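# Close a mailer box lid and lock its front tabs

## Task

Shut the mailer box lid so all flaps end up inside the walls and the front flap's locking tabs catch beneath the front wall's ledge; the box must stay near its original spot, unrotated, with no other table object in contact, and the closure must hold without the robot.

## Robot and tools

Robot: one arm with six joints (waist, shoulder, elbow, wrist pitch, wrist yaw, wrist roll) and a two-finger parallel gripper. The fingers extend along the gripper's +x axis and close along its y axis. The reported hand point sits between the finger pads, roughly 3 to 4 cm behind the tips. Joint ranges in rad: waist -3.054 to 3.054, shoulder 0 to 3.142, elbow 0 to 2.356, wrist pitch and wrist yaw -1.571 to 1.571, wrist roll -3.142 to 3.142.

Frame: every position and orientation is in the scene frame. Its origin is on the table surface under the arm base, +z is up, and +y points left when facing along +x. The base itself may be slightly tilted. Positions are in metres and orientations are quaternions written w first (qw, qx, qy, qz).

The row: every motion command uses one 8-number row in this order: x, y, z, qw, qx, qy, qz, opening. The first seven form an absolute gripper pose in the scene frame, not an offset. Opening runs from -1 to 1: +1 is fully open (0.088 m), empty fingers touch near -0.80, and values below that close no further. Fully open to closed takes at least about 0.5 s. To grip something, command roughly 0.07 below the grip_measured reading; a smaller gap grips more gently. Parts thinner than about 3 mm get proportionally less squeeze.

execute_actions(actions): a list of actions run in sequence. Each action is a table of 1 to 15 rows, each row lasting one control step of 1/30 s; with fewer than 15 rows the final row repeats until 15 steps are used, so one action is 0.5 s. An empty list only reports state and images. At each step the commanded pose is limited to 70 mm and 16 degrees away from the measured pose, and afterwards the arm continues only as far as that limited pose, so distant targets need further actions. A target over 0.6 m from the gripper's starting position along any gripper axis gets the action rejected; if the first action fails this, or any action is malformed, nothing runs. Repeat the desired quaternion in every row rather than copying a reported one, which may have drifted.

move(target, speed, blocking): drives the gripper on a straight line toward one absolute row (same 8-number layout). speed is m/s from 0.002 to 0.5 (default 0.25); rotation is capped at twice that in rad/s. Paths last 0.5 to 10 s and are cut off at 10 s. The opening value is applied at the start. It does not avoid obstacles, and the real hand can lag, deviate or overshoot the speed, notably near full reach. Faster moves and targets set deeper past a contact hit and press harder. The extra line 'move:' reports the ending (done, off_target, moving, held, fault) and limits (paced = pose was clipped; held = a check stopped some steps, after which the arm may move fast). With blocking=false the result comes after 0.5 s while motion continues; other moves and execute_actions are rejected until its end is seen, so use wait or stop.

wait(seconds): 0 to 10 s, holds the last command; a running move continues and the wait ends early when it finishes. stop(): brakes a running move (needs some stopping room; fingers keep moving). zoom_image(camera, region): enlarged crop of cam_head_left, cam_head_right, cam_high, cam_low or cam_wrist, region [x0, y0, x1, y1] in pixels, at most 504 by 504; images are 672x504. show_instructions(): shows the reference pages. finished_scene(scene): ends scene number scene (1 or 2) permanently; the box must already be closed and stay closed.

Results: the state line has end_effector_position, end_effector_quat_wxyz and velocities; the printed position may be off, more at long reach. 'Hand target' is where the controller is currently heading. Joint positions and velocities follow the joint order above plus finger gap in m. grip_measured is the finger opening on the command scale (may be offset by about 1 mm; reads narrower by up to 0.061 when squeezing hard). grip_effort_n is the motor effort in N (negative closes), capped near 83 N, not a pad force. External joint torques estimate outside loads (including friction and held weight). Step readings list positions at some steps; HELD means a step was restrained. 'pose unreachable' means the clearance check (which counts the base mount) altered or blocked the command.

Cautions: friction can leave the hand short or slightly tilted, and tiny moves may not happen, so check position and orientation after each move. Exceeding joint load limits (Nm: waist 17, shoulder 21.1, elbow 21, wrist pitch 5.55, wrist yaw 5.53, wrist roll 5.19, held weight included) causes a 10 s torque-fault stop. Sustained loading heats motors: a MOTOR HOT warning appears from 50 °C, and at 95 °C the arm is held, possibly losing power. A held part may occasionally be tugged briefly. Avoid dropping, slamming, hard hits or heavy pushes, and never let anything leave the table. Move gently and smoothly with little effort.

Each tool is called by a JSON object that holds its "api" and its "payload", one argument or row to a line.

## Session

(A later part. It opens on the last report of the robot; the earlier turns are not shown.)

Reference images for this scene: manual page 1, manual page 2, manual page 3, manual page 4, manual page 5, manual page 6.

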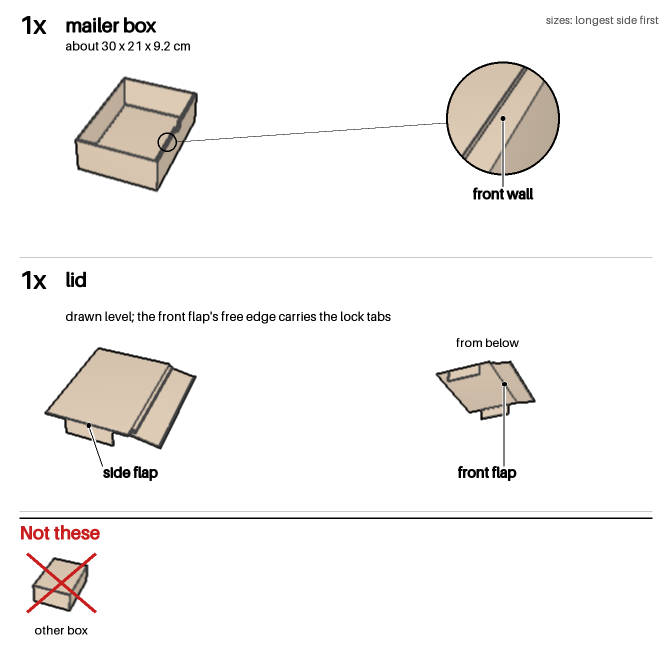

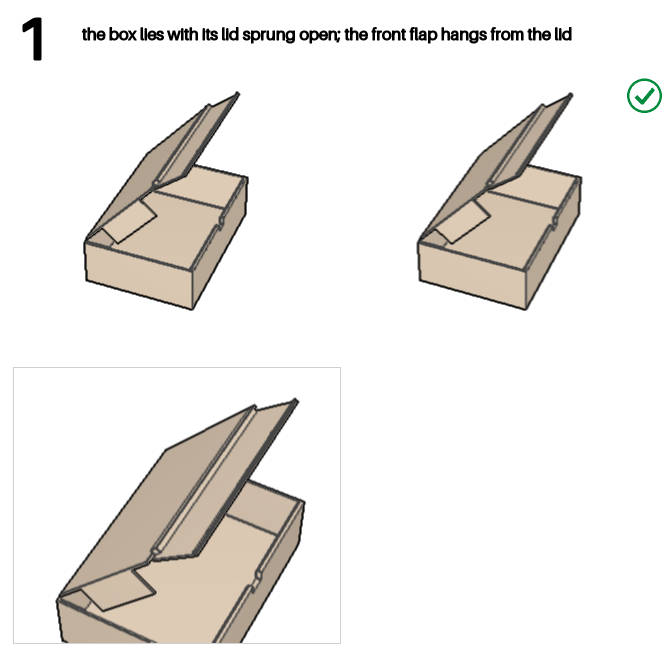

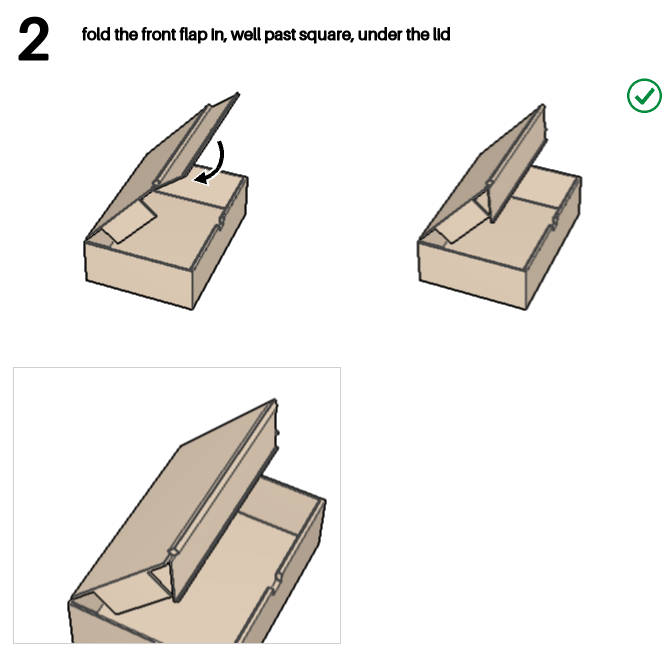

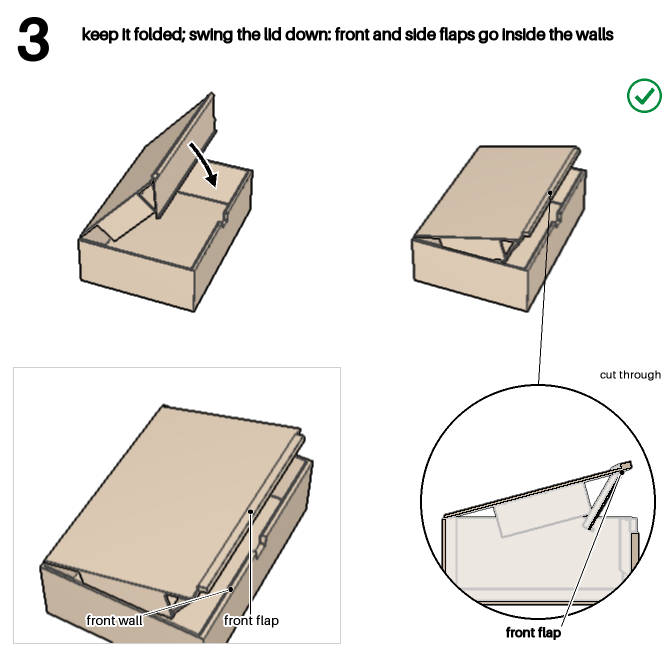

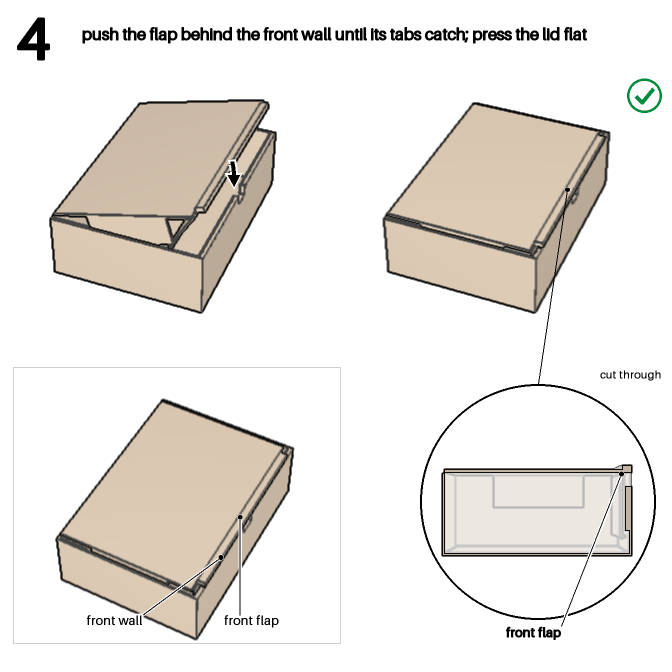

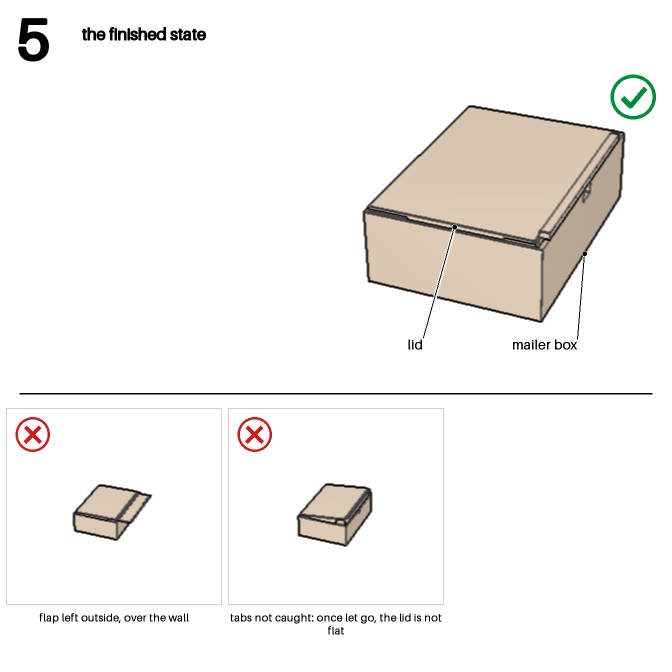

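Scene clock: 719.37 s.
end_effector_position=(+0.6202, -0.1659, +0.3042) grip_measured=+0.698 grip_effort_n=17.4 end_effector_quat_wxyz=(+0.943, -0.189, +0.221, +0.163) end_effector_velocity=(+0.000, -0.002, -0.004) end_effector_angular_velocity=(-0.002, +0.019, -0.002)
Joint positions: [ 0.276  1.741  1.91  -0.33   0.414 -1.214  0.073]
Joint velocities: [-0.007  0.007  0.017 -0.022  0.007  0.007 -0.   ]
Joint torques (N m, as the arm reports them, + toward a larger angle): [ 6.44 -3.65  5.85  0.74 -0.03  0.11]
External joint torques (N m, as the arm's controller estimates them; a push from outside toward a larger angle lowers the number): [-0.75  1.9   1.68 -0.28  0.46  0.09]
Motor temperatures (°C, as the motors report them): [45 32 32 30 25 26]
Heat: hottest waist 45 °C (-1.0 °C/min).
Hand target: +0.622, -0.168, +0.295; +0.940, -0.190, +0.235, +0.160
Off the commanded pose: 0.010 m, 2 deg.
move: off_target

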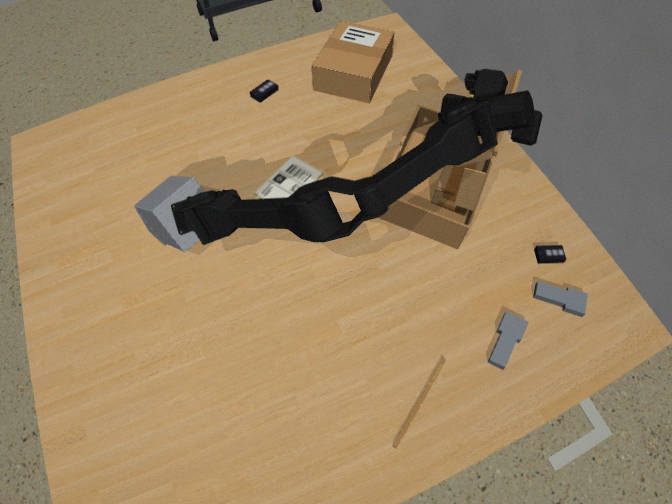

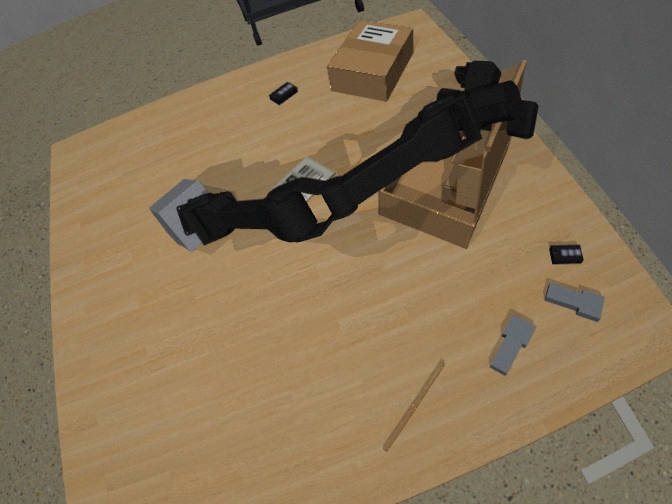

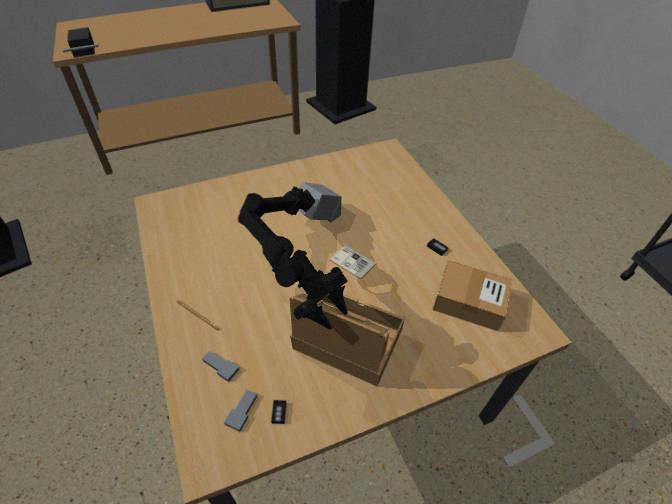

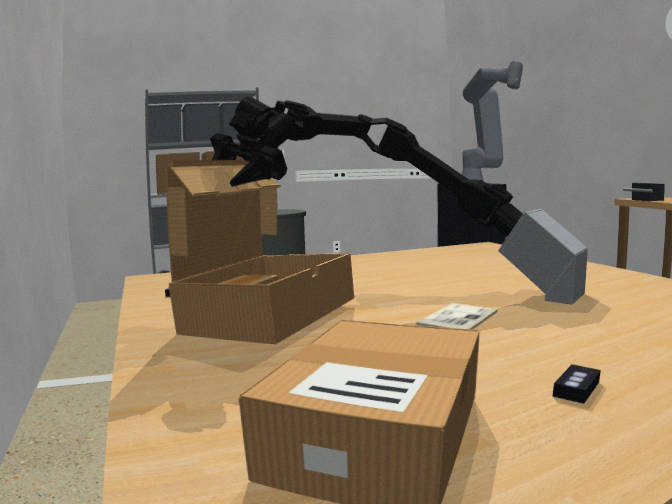

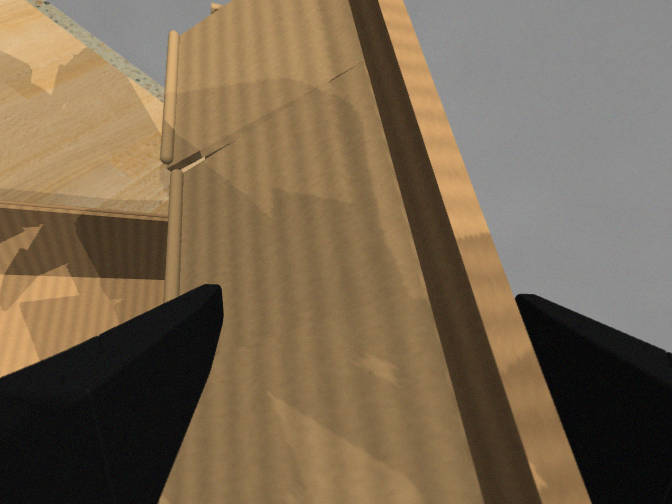

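Folded past square. Steepen, go deeper, close.

{"api": "move", "payload": {
  "target": [0.618,-0.168,0.278,0.91,-0.17,0.32,0.20,0.6],
  "speed": 0.08
}}

{"api": "move", "payload": {
  "target": [0.618,-0.168,0.275,0.91,-0.17,0.32,0.20,0.15],
  "speed": 0.08
}}

Scene clock: 727.27 s.
end_effector_position=(+0.6170, -0.1669, +0.2904) grip_measured=+0.602 grip_effort_n=-10.9 end_effector_quat_wxyz=(+0.916, -0.167, +0.303, +0.202) end_effector_velocity=(-0.001, +0.004, -0.000) end_effector_angular_velocity=(+0.006, +0.014, +0.026)
Joint positions: [ 0.275  1.862  2.188 -0.677  0.495 -1.09   0.069]
Joint velocities: [ 0.002  0.017  0.037 -0.051 -0.007  0.007 -0.   ]
Joint torques (N m, as the arm reports them, + toward a larger angle): [ 6.28 -3.75  5.1   0.57  0.13  0.11]
External joint torques (N m, as the arm's controller estimates them; a push from outside toward a larger angle lowers the number): [-1.29  2.    1.22 -0.36  0.56  0.1 ]
Motor temperatures (°C, as the motors report them): [45 32 32 30 25 26]
Heat: hottest waist 45 °C (-2.0 °C/min).
Hand target: +0.618, -0.168, +0.278; +0.910, -0.170, +0.320, +0.200
Off the commanded pose: 0.012 m, 2 deg.
move: off_target

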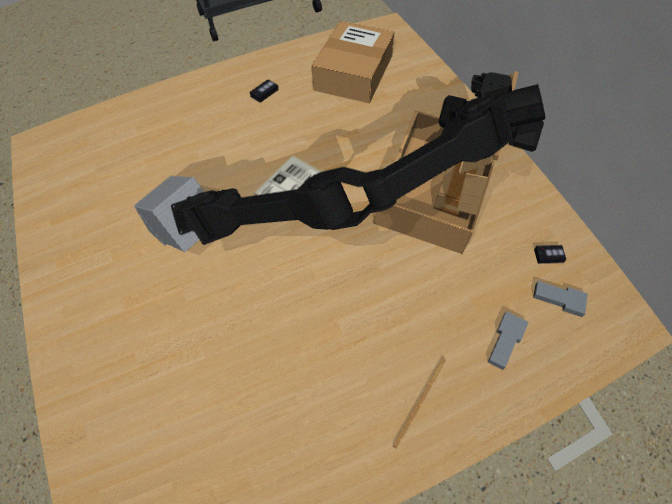

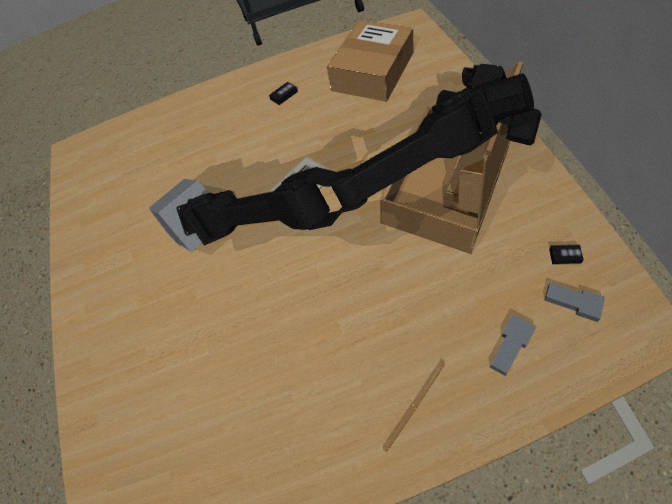

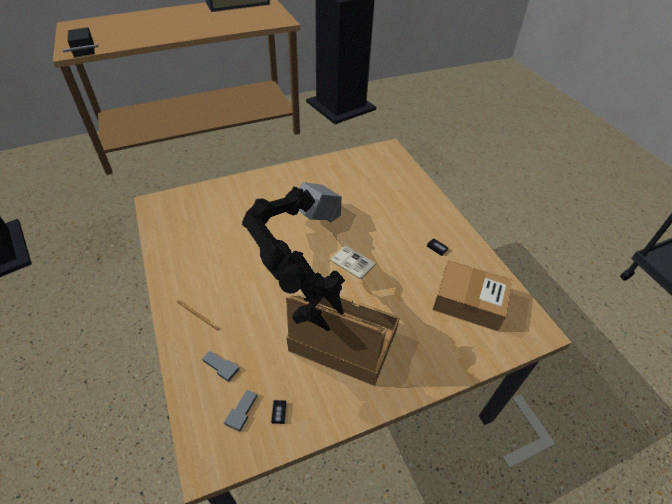

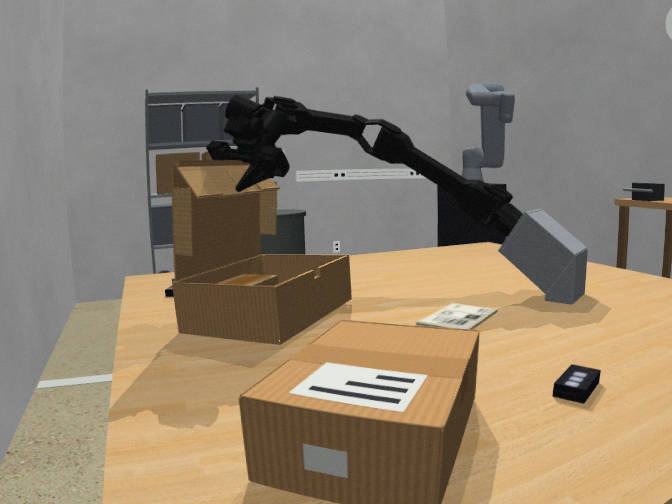

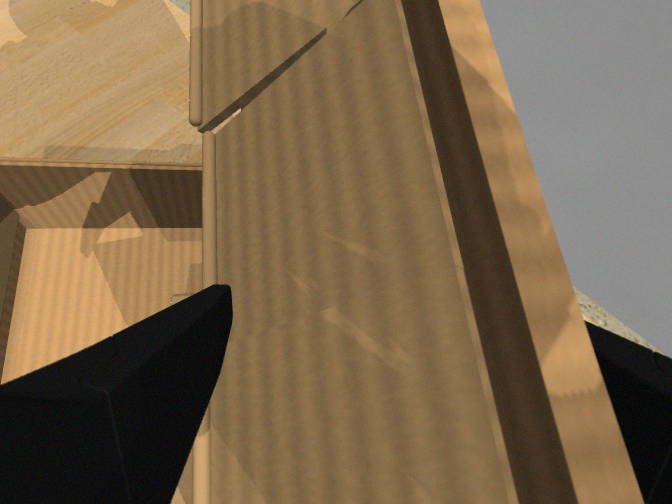

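Scene clock: 727.97 s.
end_effector_position=(+0.6171, -0.1680, +0.2886) grip_measured=+0.163 grip_effort_n=-64.0 end_effector_quat_wxyz=(+0.916, -0.167, +0.304, +0.201) end_effector_velocity=(-0.004, +0.006, -0.003) end_effector_angular_velocity=(+0.002, +0.008, +0.044)
Joint positions: [ 0.271  1.862  2.188 -0.677  0.495 -1.09   0.047]
Joint velocities: [-0.002 -0.002 -0.002 -0.037 -0.022 -0.007 -0.001]
Joint torques (N m, as the arm reports them, + toward a larger angle): [ 6.18 -3.77  3.99  0.89 -0.07  0.09]
External joint torques (N m, as the arm's controller estimates them; a push from outside toward a larger angle lowers the number): [-1.38  1.85  0.22 -0.01  0.37  0.07]
Motor temperatures (°C, as the motors report them): [45 32 32 30 25 26]
Heat: hottest waist 45 °C (-2.0 °C/min).
Hand target: +0.618, -0.168, +0.275; +0.910, -0.170, +0.320, +0.200
Off the commanded pose: 0.014 m, 2 deg.
move: off_target

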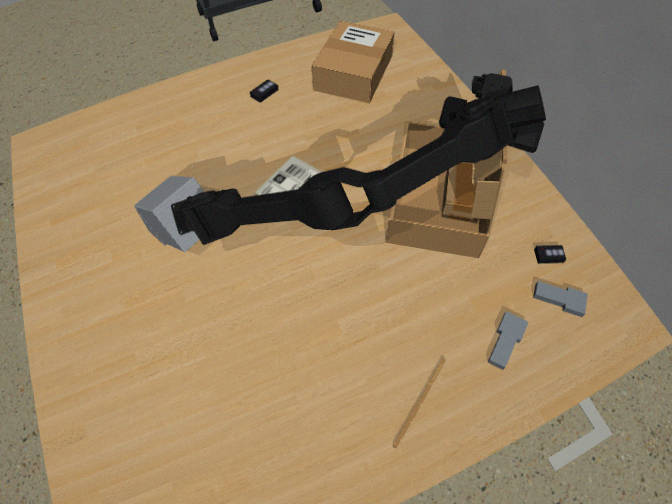

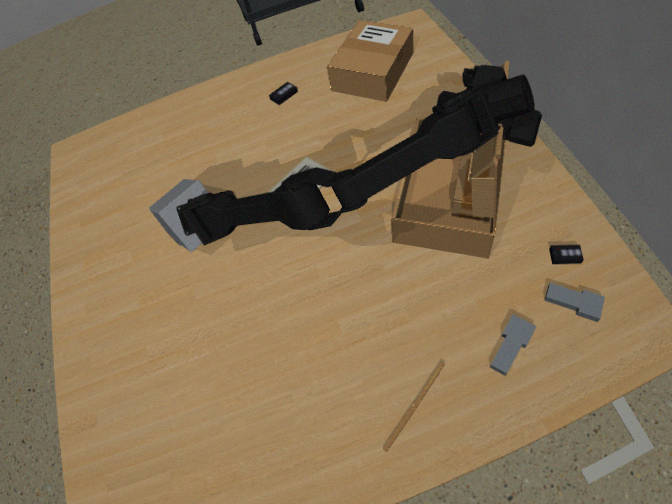

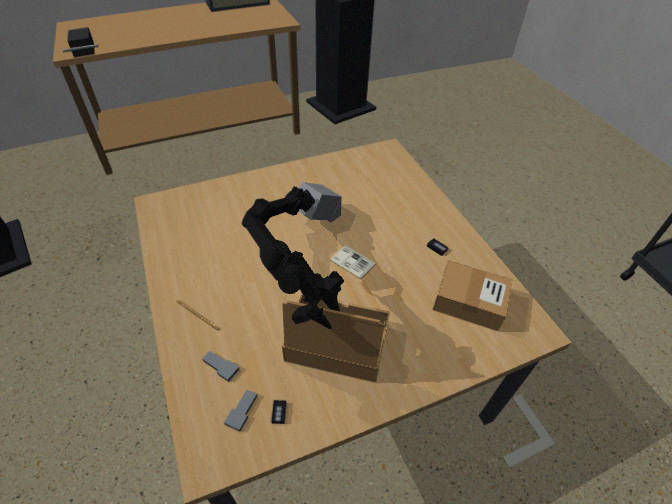

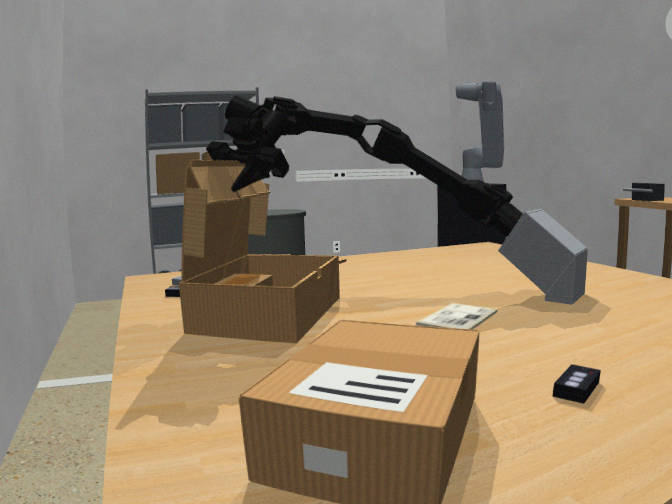

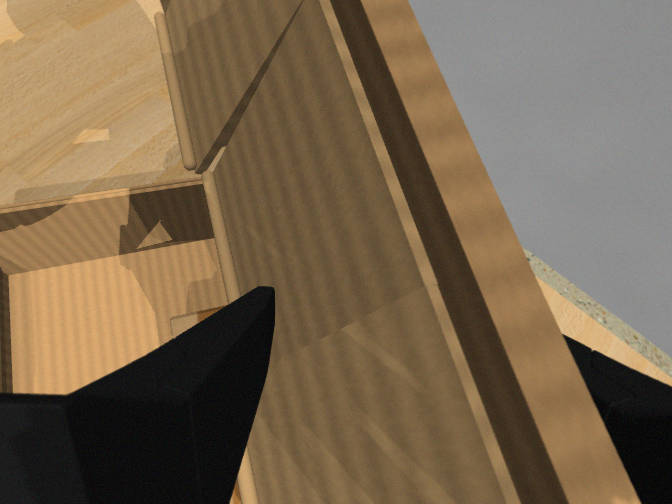

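{"api": "move", "payload": {
  "target": [0.575,-0.09,0.262,0.893,-0.28,0.32,0.125,0.15],
  "speed": 0.06
}}

{"api": "move", "payload": {
  "target": [0.55,-0.035,0.205,0.873,-0.39,0.284,0.071,0.15],
  "speed": 0.06
}}

Scene clock: 735.37 s.
end_effector_position=(+0.5789, -0.0939, +0.2805) grip_measured=+0.160 grip_effort_n=-57.4 end_effector_quat_wxyz=(+0.908, -0.267, +0.300, +0.120) end_effector_velocity=(-0.001, +0.001, +0.002) end_effector_angular_velocity=(+0.005, -0.018, -0.008)
Joint positions: [ 0.427  1.704  1.518  0.019  0.781 -1.307  0.047]
Joint velocities: [ 0.002 -0.007 -0.022  0.037 -0.007 -0.007 -0.   ]
Joint torques (N m, as the arm reports them, + toward a larger angle): [ 5.89 -2.64  2.48  0.5   0.35 -0.18]
External joint torques (N m, as the arm's controller estimates them; a push from outside toward a larger angle lowers the number): [-1.52  1.82 -1.75 -0.49  0.75 -0.21]
Motor temperatures (°C, as the motors report them): [45 32 32 30 25 26]
Heat: hottest waist 45 °C (-2.0 °C/min).
Hand target: +0.575, -0.090, +0.262; +0.896, -0.281, +0.321, +0.125
Off the commanded pose: 0.019 m, 3 deg.
move: off_target

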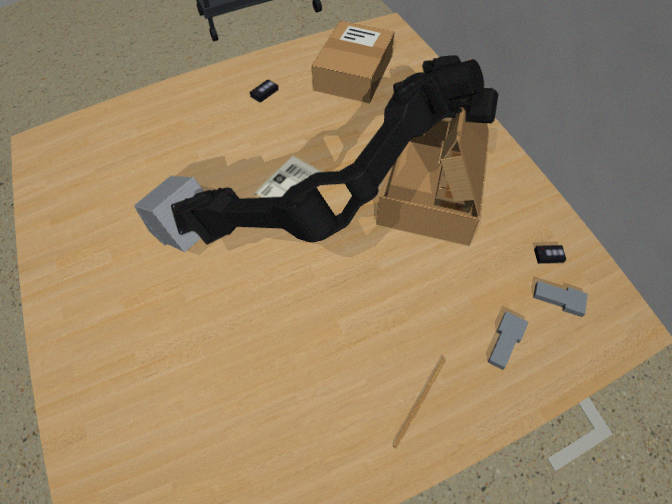

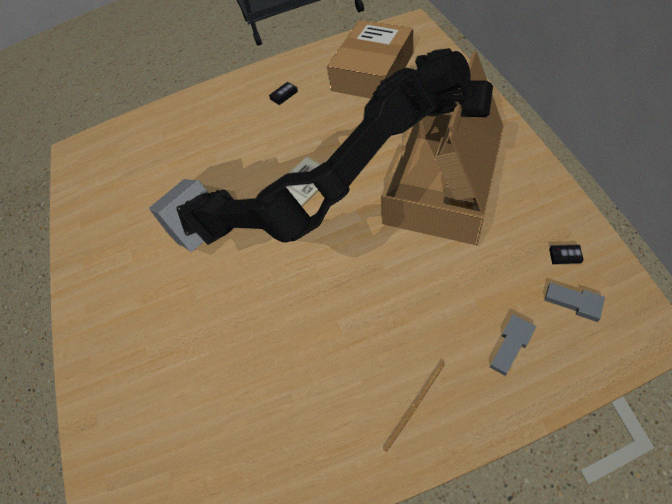

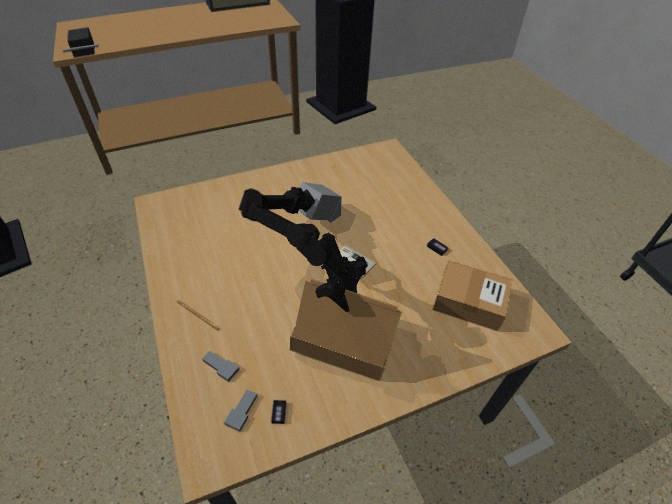

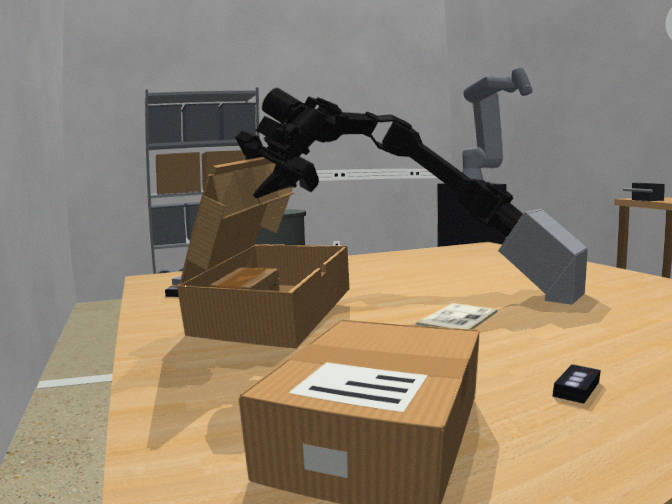

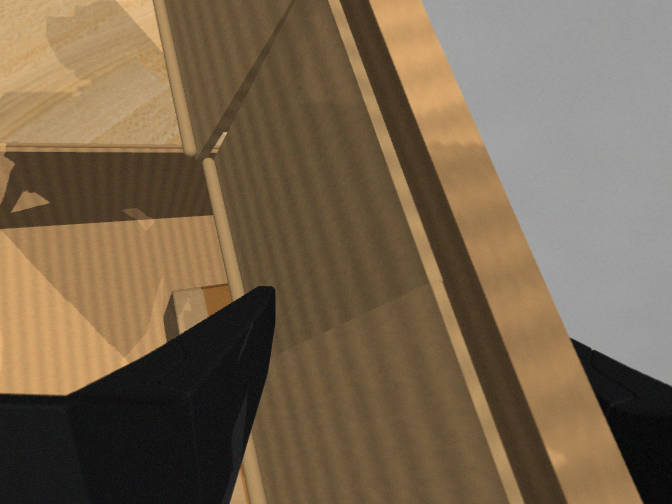

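Scene clock: 737.97 s.
end_effector_position=(+0.5553, -0.0410, +0.2342) grip_measured=+0.160 grip_effort_n=-57.4 end_effector_quat_wxyz=(+0.891, -0.372, +0.255, +0.055) end_effector_velocity=(-0.003, +0.003, -0.005) end_effector_angular_velocity=(-0.032, +0.007, +0.007)
Joint positions: [ 0.415  1.791  1.12   0.786  0.775 -1.679  0.047]
Joint velocities: [-0.002  0.012 -0.017  0.037  0.007 -0.037  0.   ]
Joint torques (N m, as the arm reports them, + toward a larger angle): [ 4.69 -1.43  2.14  0.21  0.36 -0.17]
External joint torques (N m, as the arm's controller estimates them; a push from outside toward a larger angle lowers the number): [-2.81  3.24 -1.83 -0.72  0.82 -0.21]
Motor temperatures (°C, as the motors report them): [45 32 32 30 25 26]
Heat: hottest waist 45 °C (-2.0 °C/min).
Hand target: +0.549, -0.035, +0.206; +0.873, -0.390, +0.284, +0.071
Off the commanded pose: 0.030 m, 5 deg.
move: off_target

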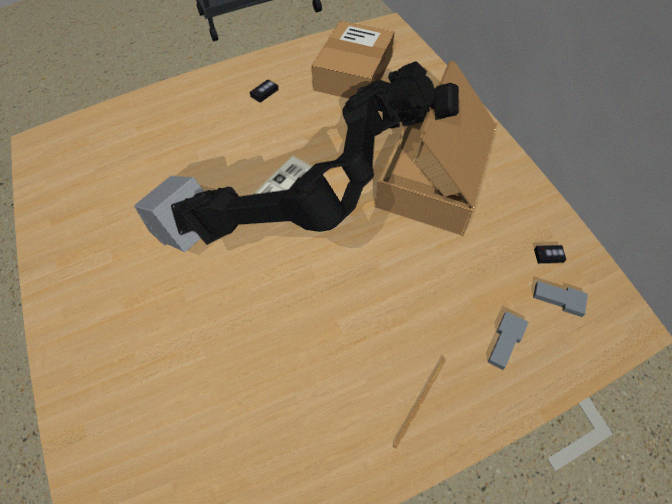

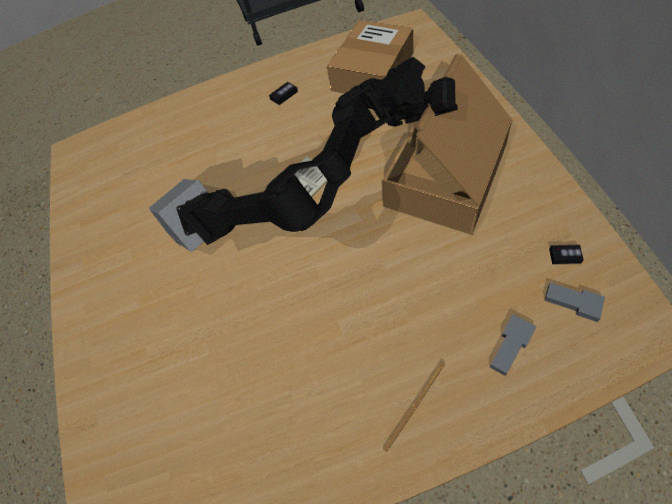

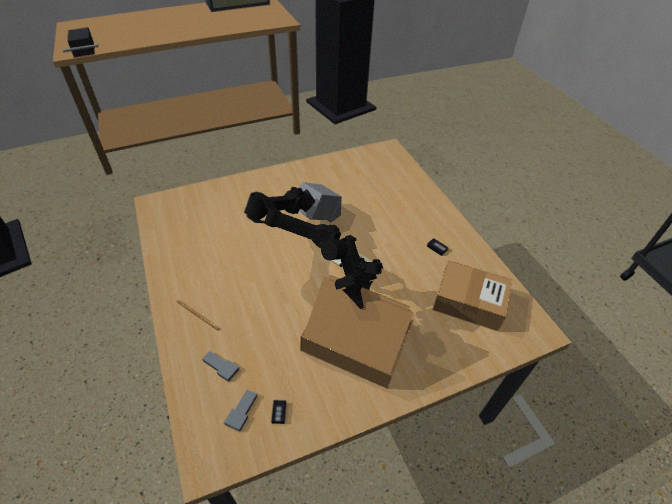

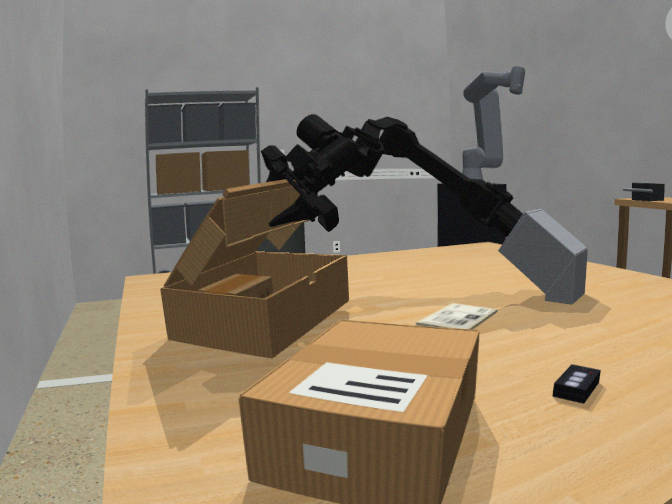

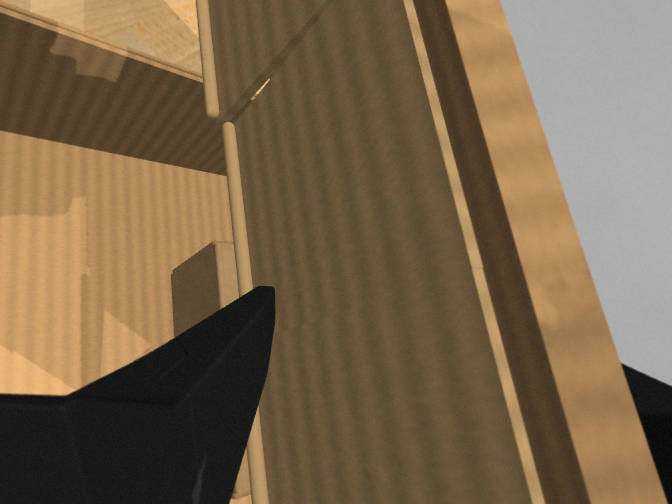

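{"api": "move", "payload": {
  "target": [0.537,-0.005,0.18,0.853,-0.452,0.259,0.037,0.26],
  "speed": 0.04
}}

Scene clock: 744.13 s.
end_effector_position=(+0.5437, -0.0134, +0.2075) grip_measured=+0.263 grip_effort_n=-13.3 end_effector_quat_wxyz=(+0.870, -0.434, +0.234, +0.014) end_effector_velocity=(-0.000, +0.002, +0.000) end_effector_angular_velocity=(-0.014, -0.021, +0.006)
Joint positions: [ 0.398  1.95   1.017  1.207  0.742 -1.895  0.052]
Joint velocities: [-0.002  0.012 -0.007  0.037 -0.022 -0.022 -0.   ]
Joint torques (N m, as the arm reports them, + toward a larger angle): [ 5.53 -1.54  1.54  0.02  0.29 -0.12]
External joint torques (N m, as the arm's controller estimates them; a push from outside toward a larger angle lowers the number): [-2.34  3.46 -1.95 -0.9   0.8  -0.17]
Motor temperatures (°C, as the motors report them): [44 32 32 29 25 26]
Heat: hottest waist 44 °C (-2.0 °C/min).
Hand target: +0.536, -0.006, +0.181; +0.853, -0.452, +0.259, +0.037
Off the commanded pose: 0.030 m, 5 deg.
move: off_target

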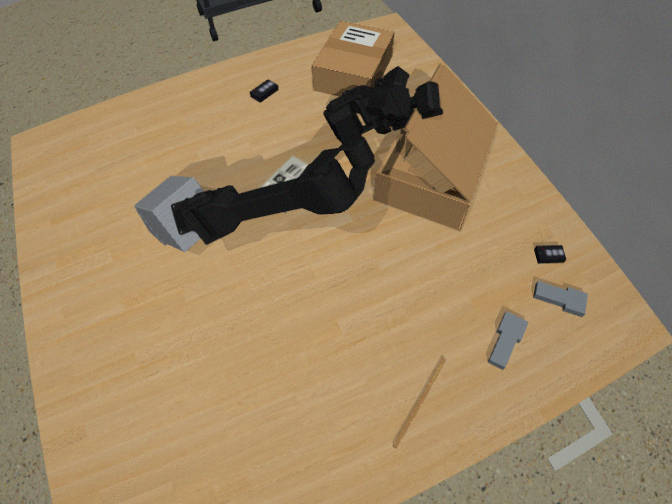

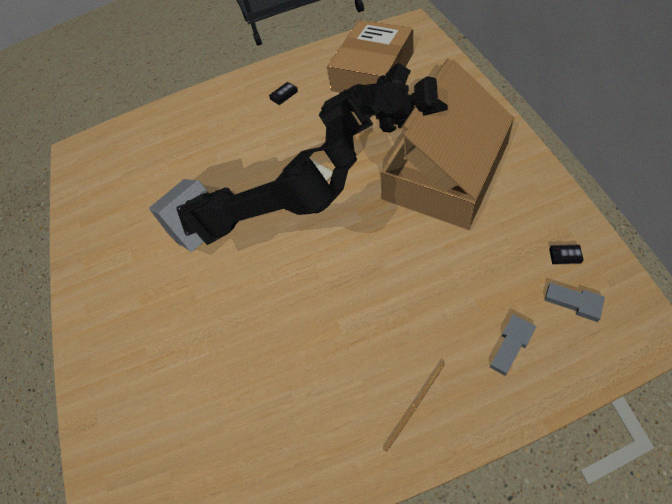

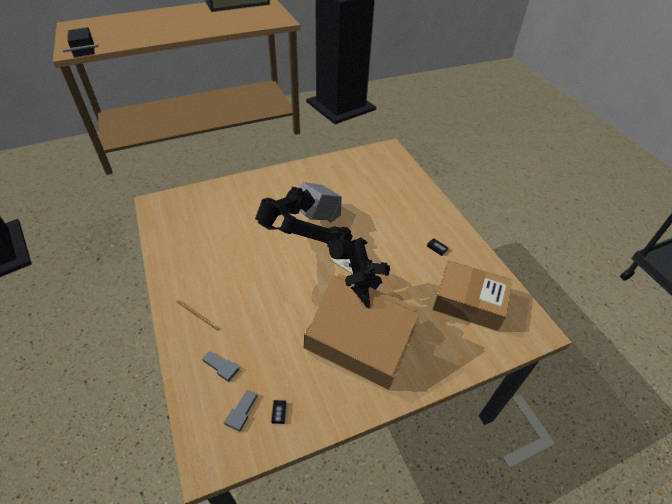

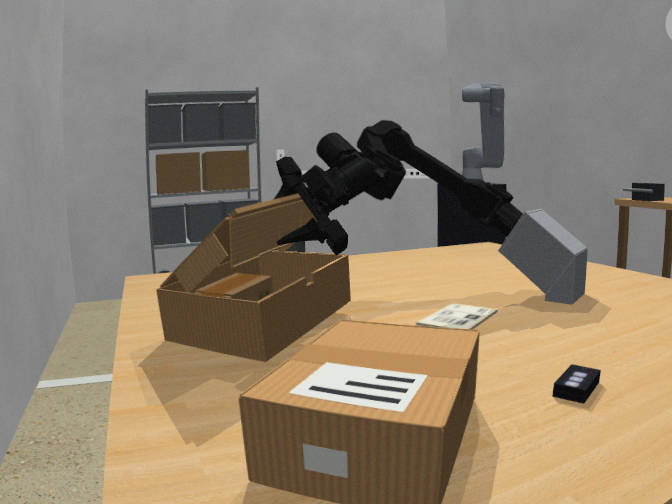

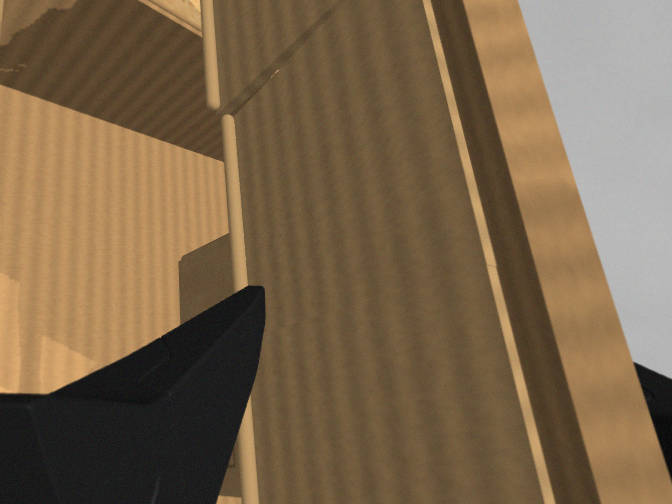

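{"api": "move", "payload": {
  "target": [0.535,0.0,0.15,0.853,-0.452,0.259,0.037,0.3],
  "speed": 0.03
}}

{"api": "zoom_image", "payload": {
  "camera": "cam_low",
  "region": [130,150,400,370]
}}

Scene clock: 749.37 s.
end_effector_position=(+0.5440, -0.0067, +0.1892) grip_measured=+0.304 grip_effort_n=-22.1 end_effector_quat_wxyz=(+0.873, -0.436, +0.218, +0.009) end_effector_velocity=(+0.001, +0.002, -0.004) end_effector_angular_velocity=(-0.011, +0.007, +0.013)
Joint positions: [ 0.359  2.003  0.999  1.287  0.674 -1.89   0.054]
Joint velocities: [-0.007  0.007  0.002 -0.007 -0.007 -0.007 -0.   ]
Joint torques (N m, as the arm reports them, + toward a larger angle): [ 4.29 -0.89  1.03 -0.46  0.84  0.21]
External joint torques (N m, as the arm's controller estimates them; a push from outside toward a larger angle lowers the number): [-3.61  4.29 -2.23 -1.4   1.36  0.16]
Motor temperatures (°C, as the motors report them): [44 31 32 29 25 26]
Heat: hottest waist 44 °C (-1.0 °C/min).
Hand target: +0.534, -0.001, +0.151; +0.853, -0.452, +0.259, +0.037
Off the commanded pose: 0.041 m, 6 deg.
move: off_target

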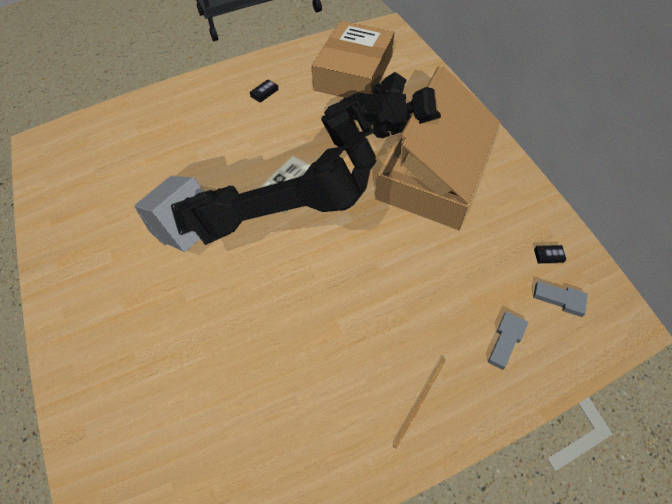

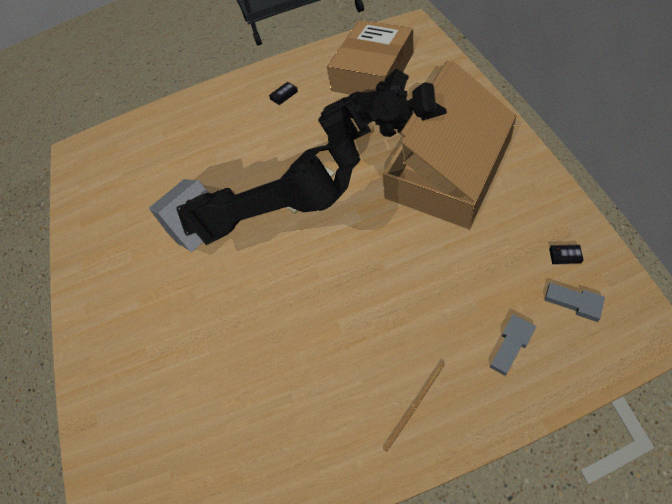

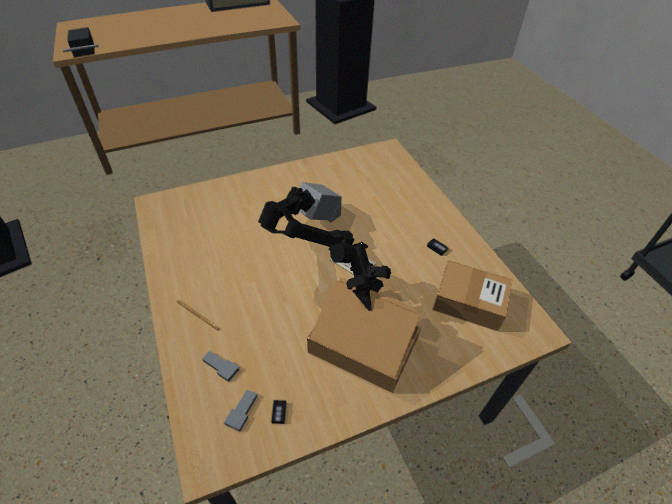

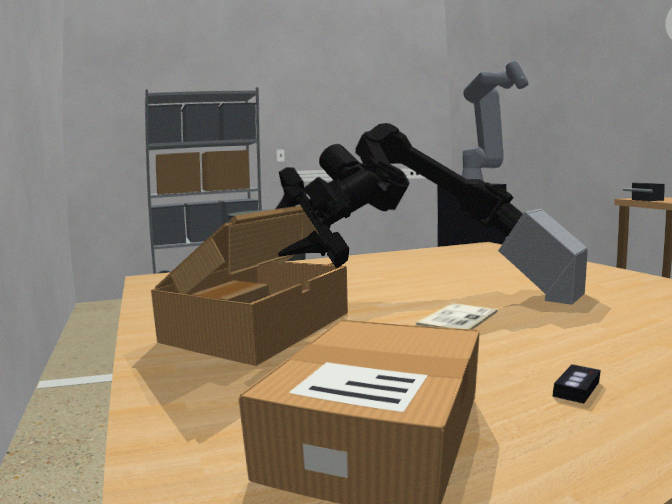

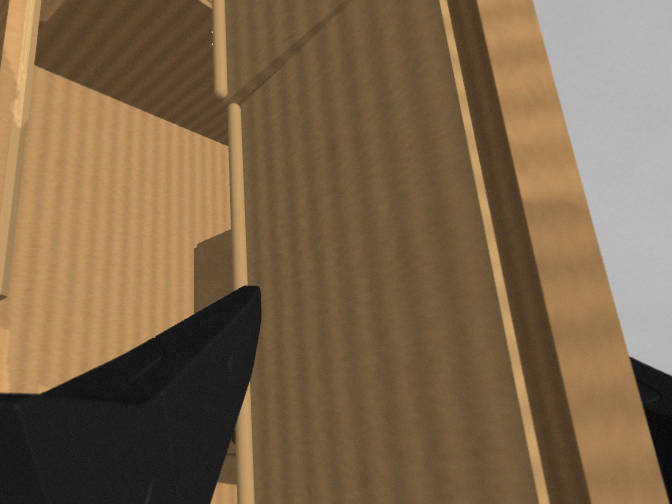

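Region (130, 150, 400, 370) of cam_low's 672x504 image, scaled by 1.867, with more detail than that image has; it fills the top 411 rows of this view, and the rest is white.

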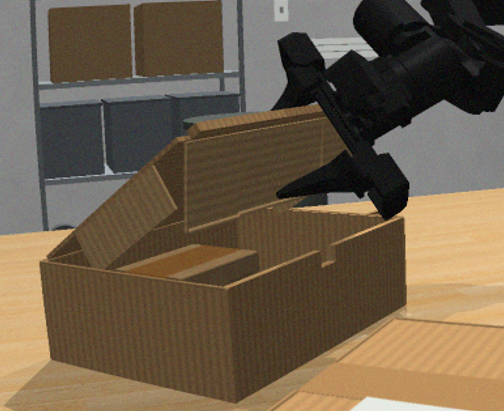

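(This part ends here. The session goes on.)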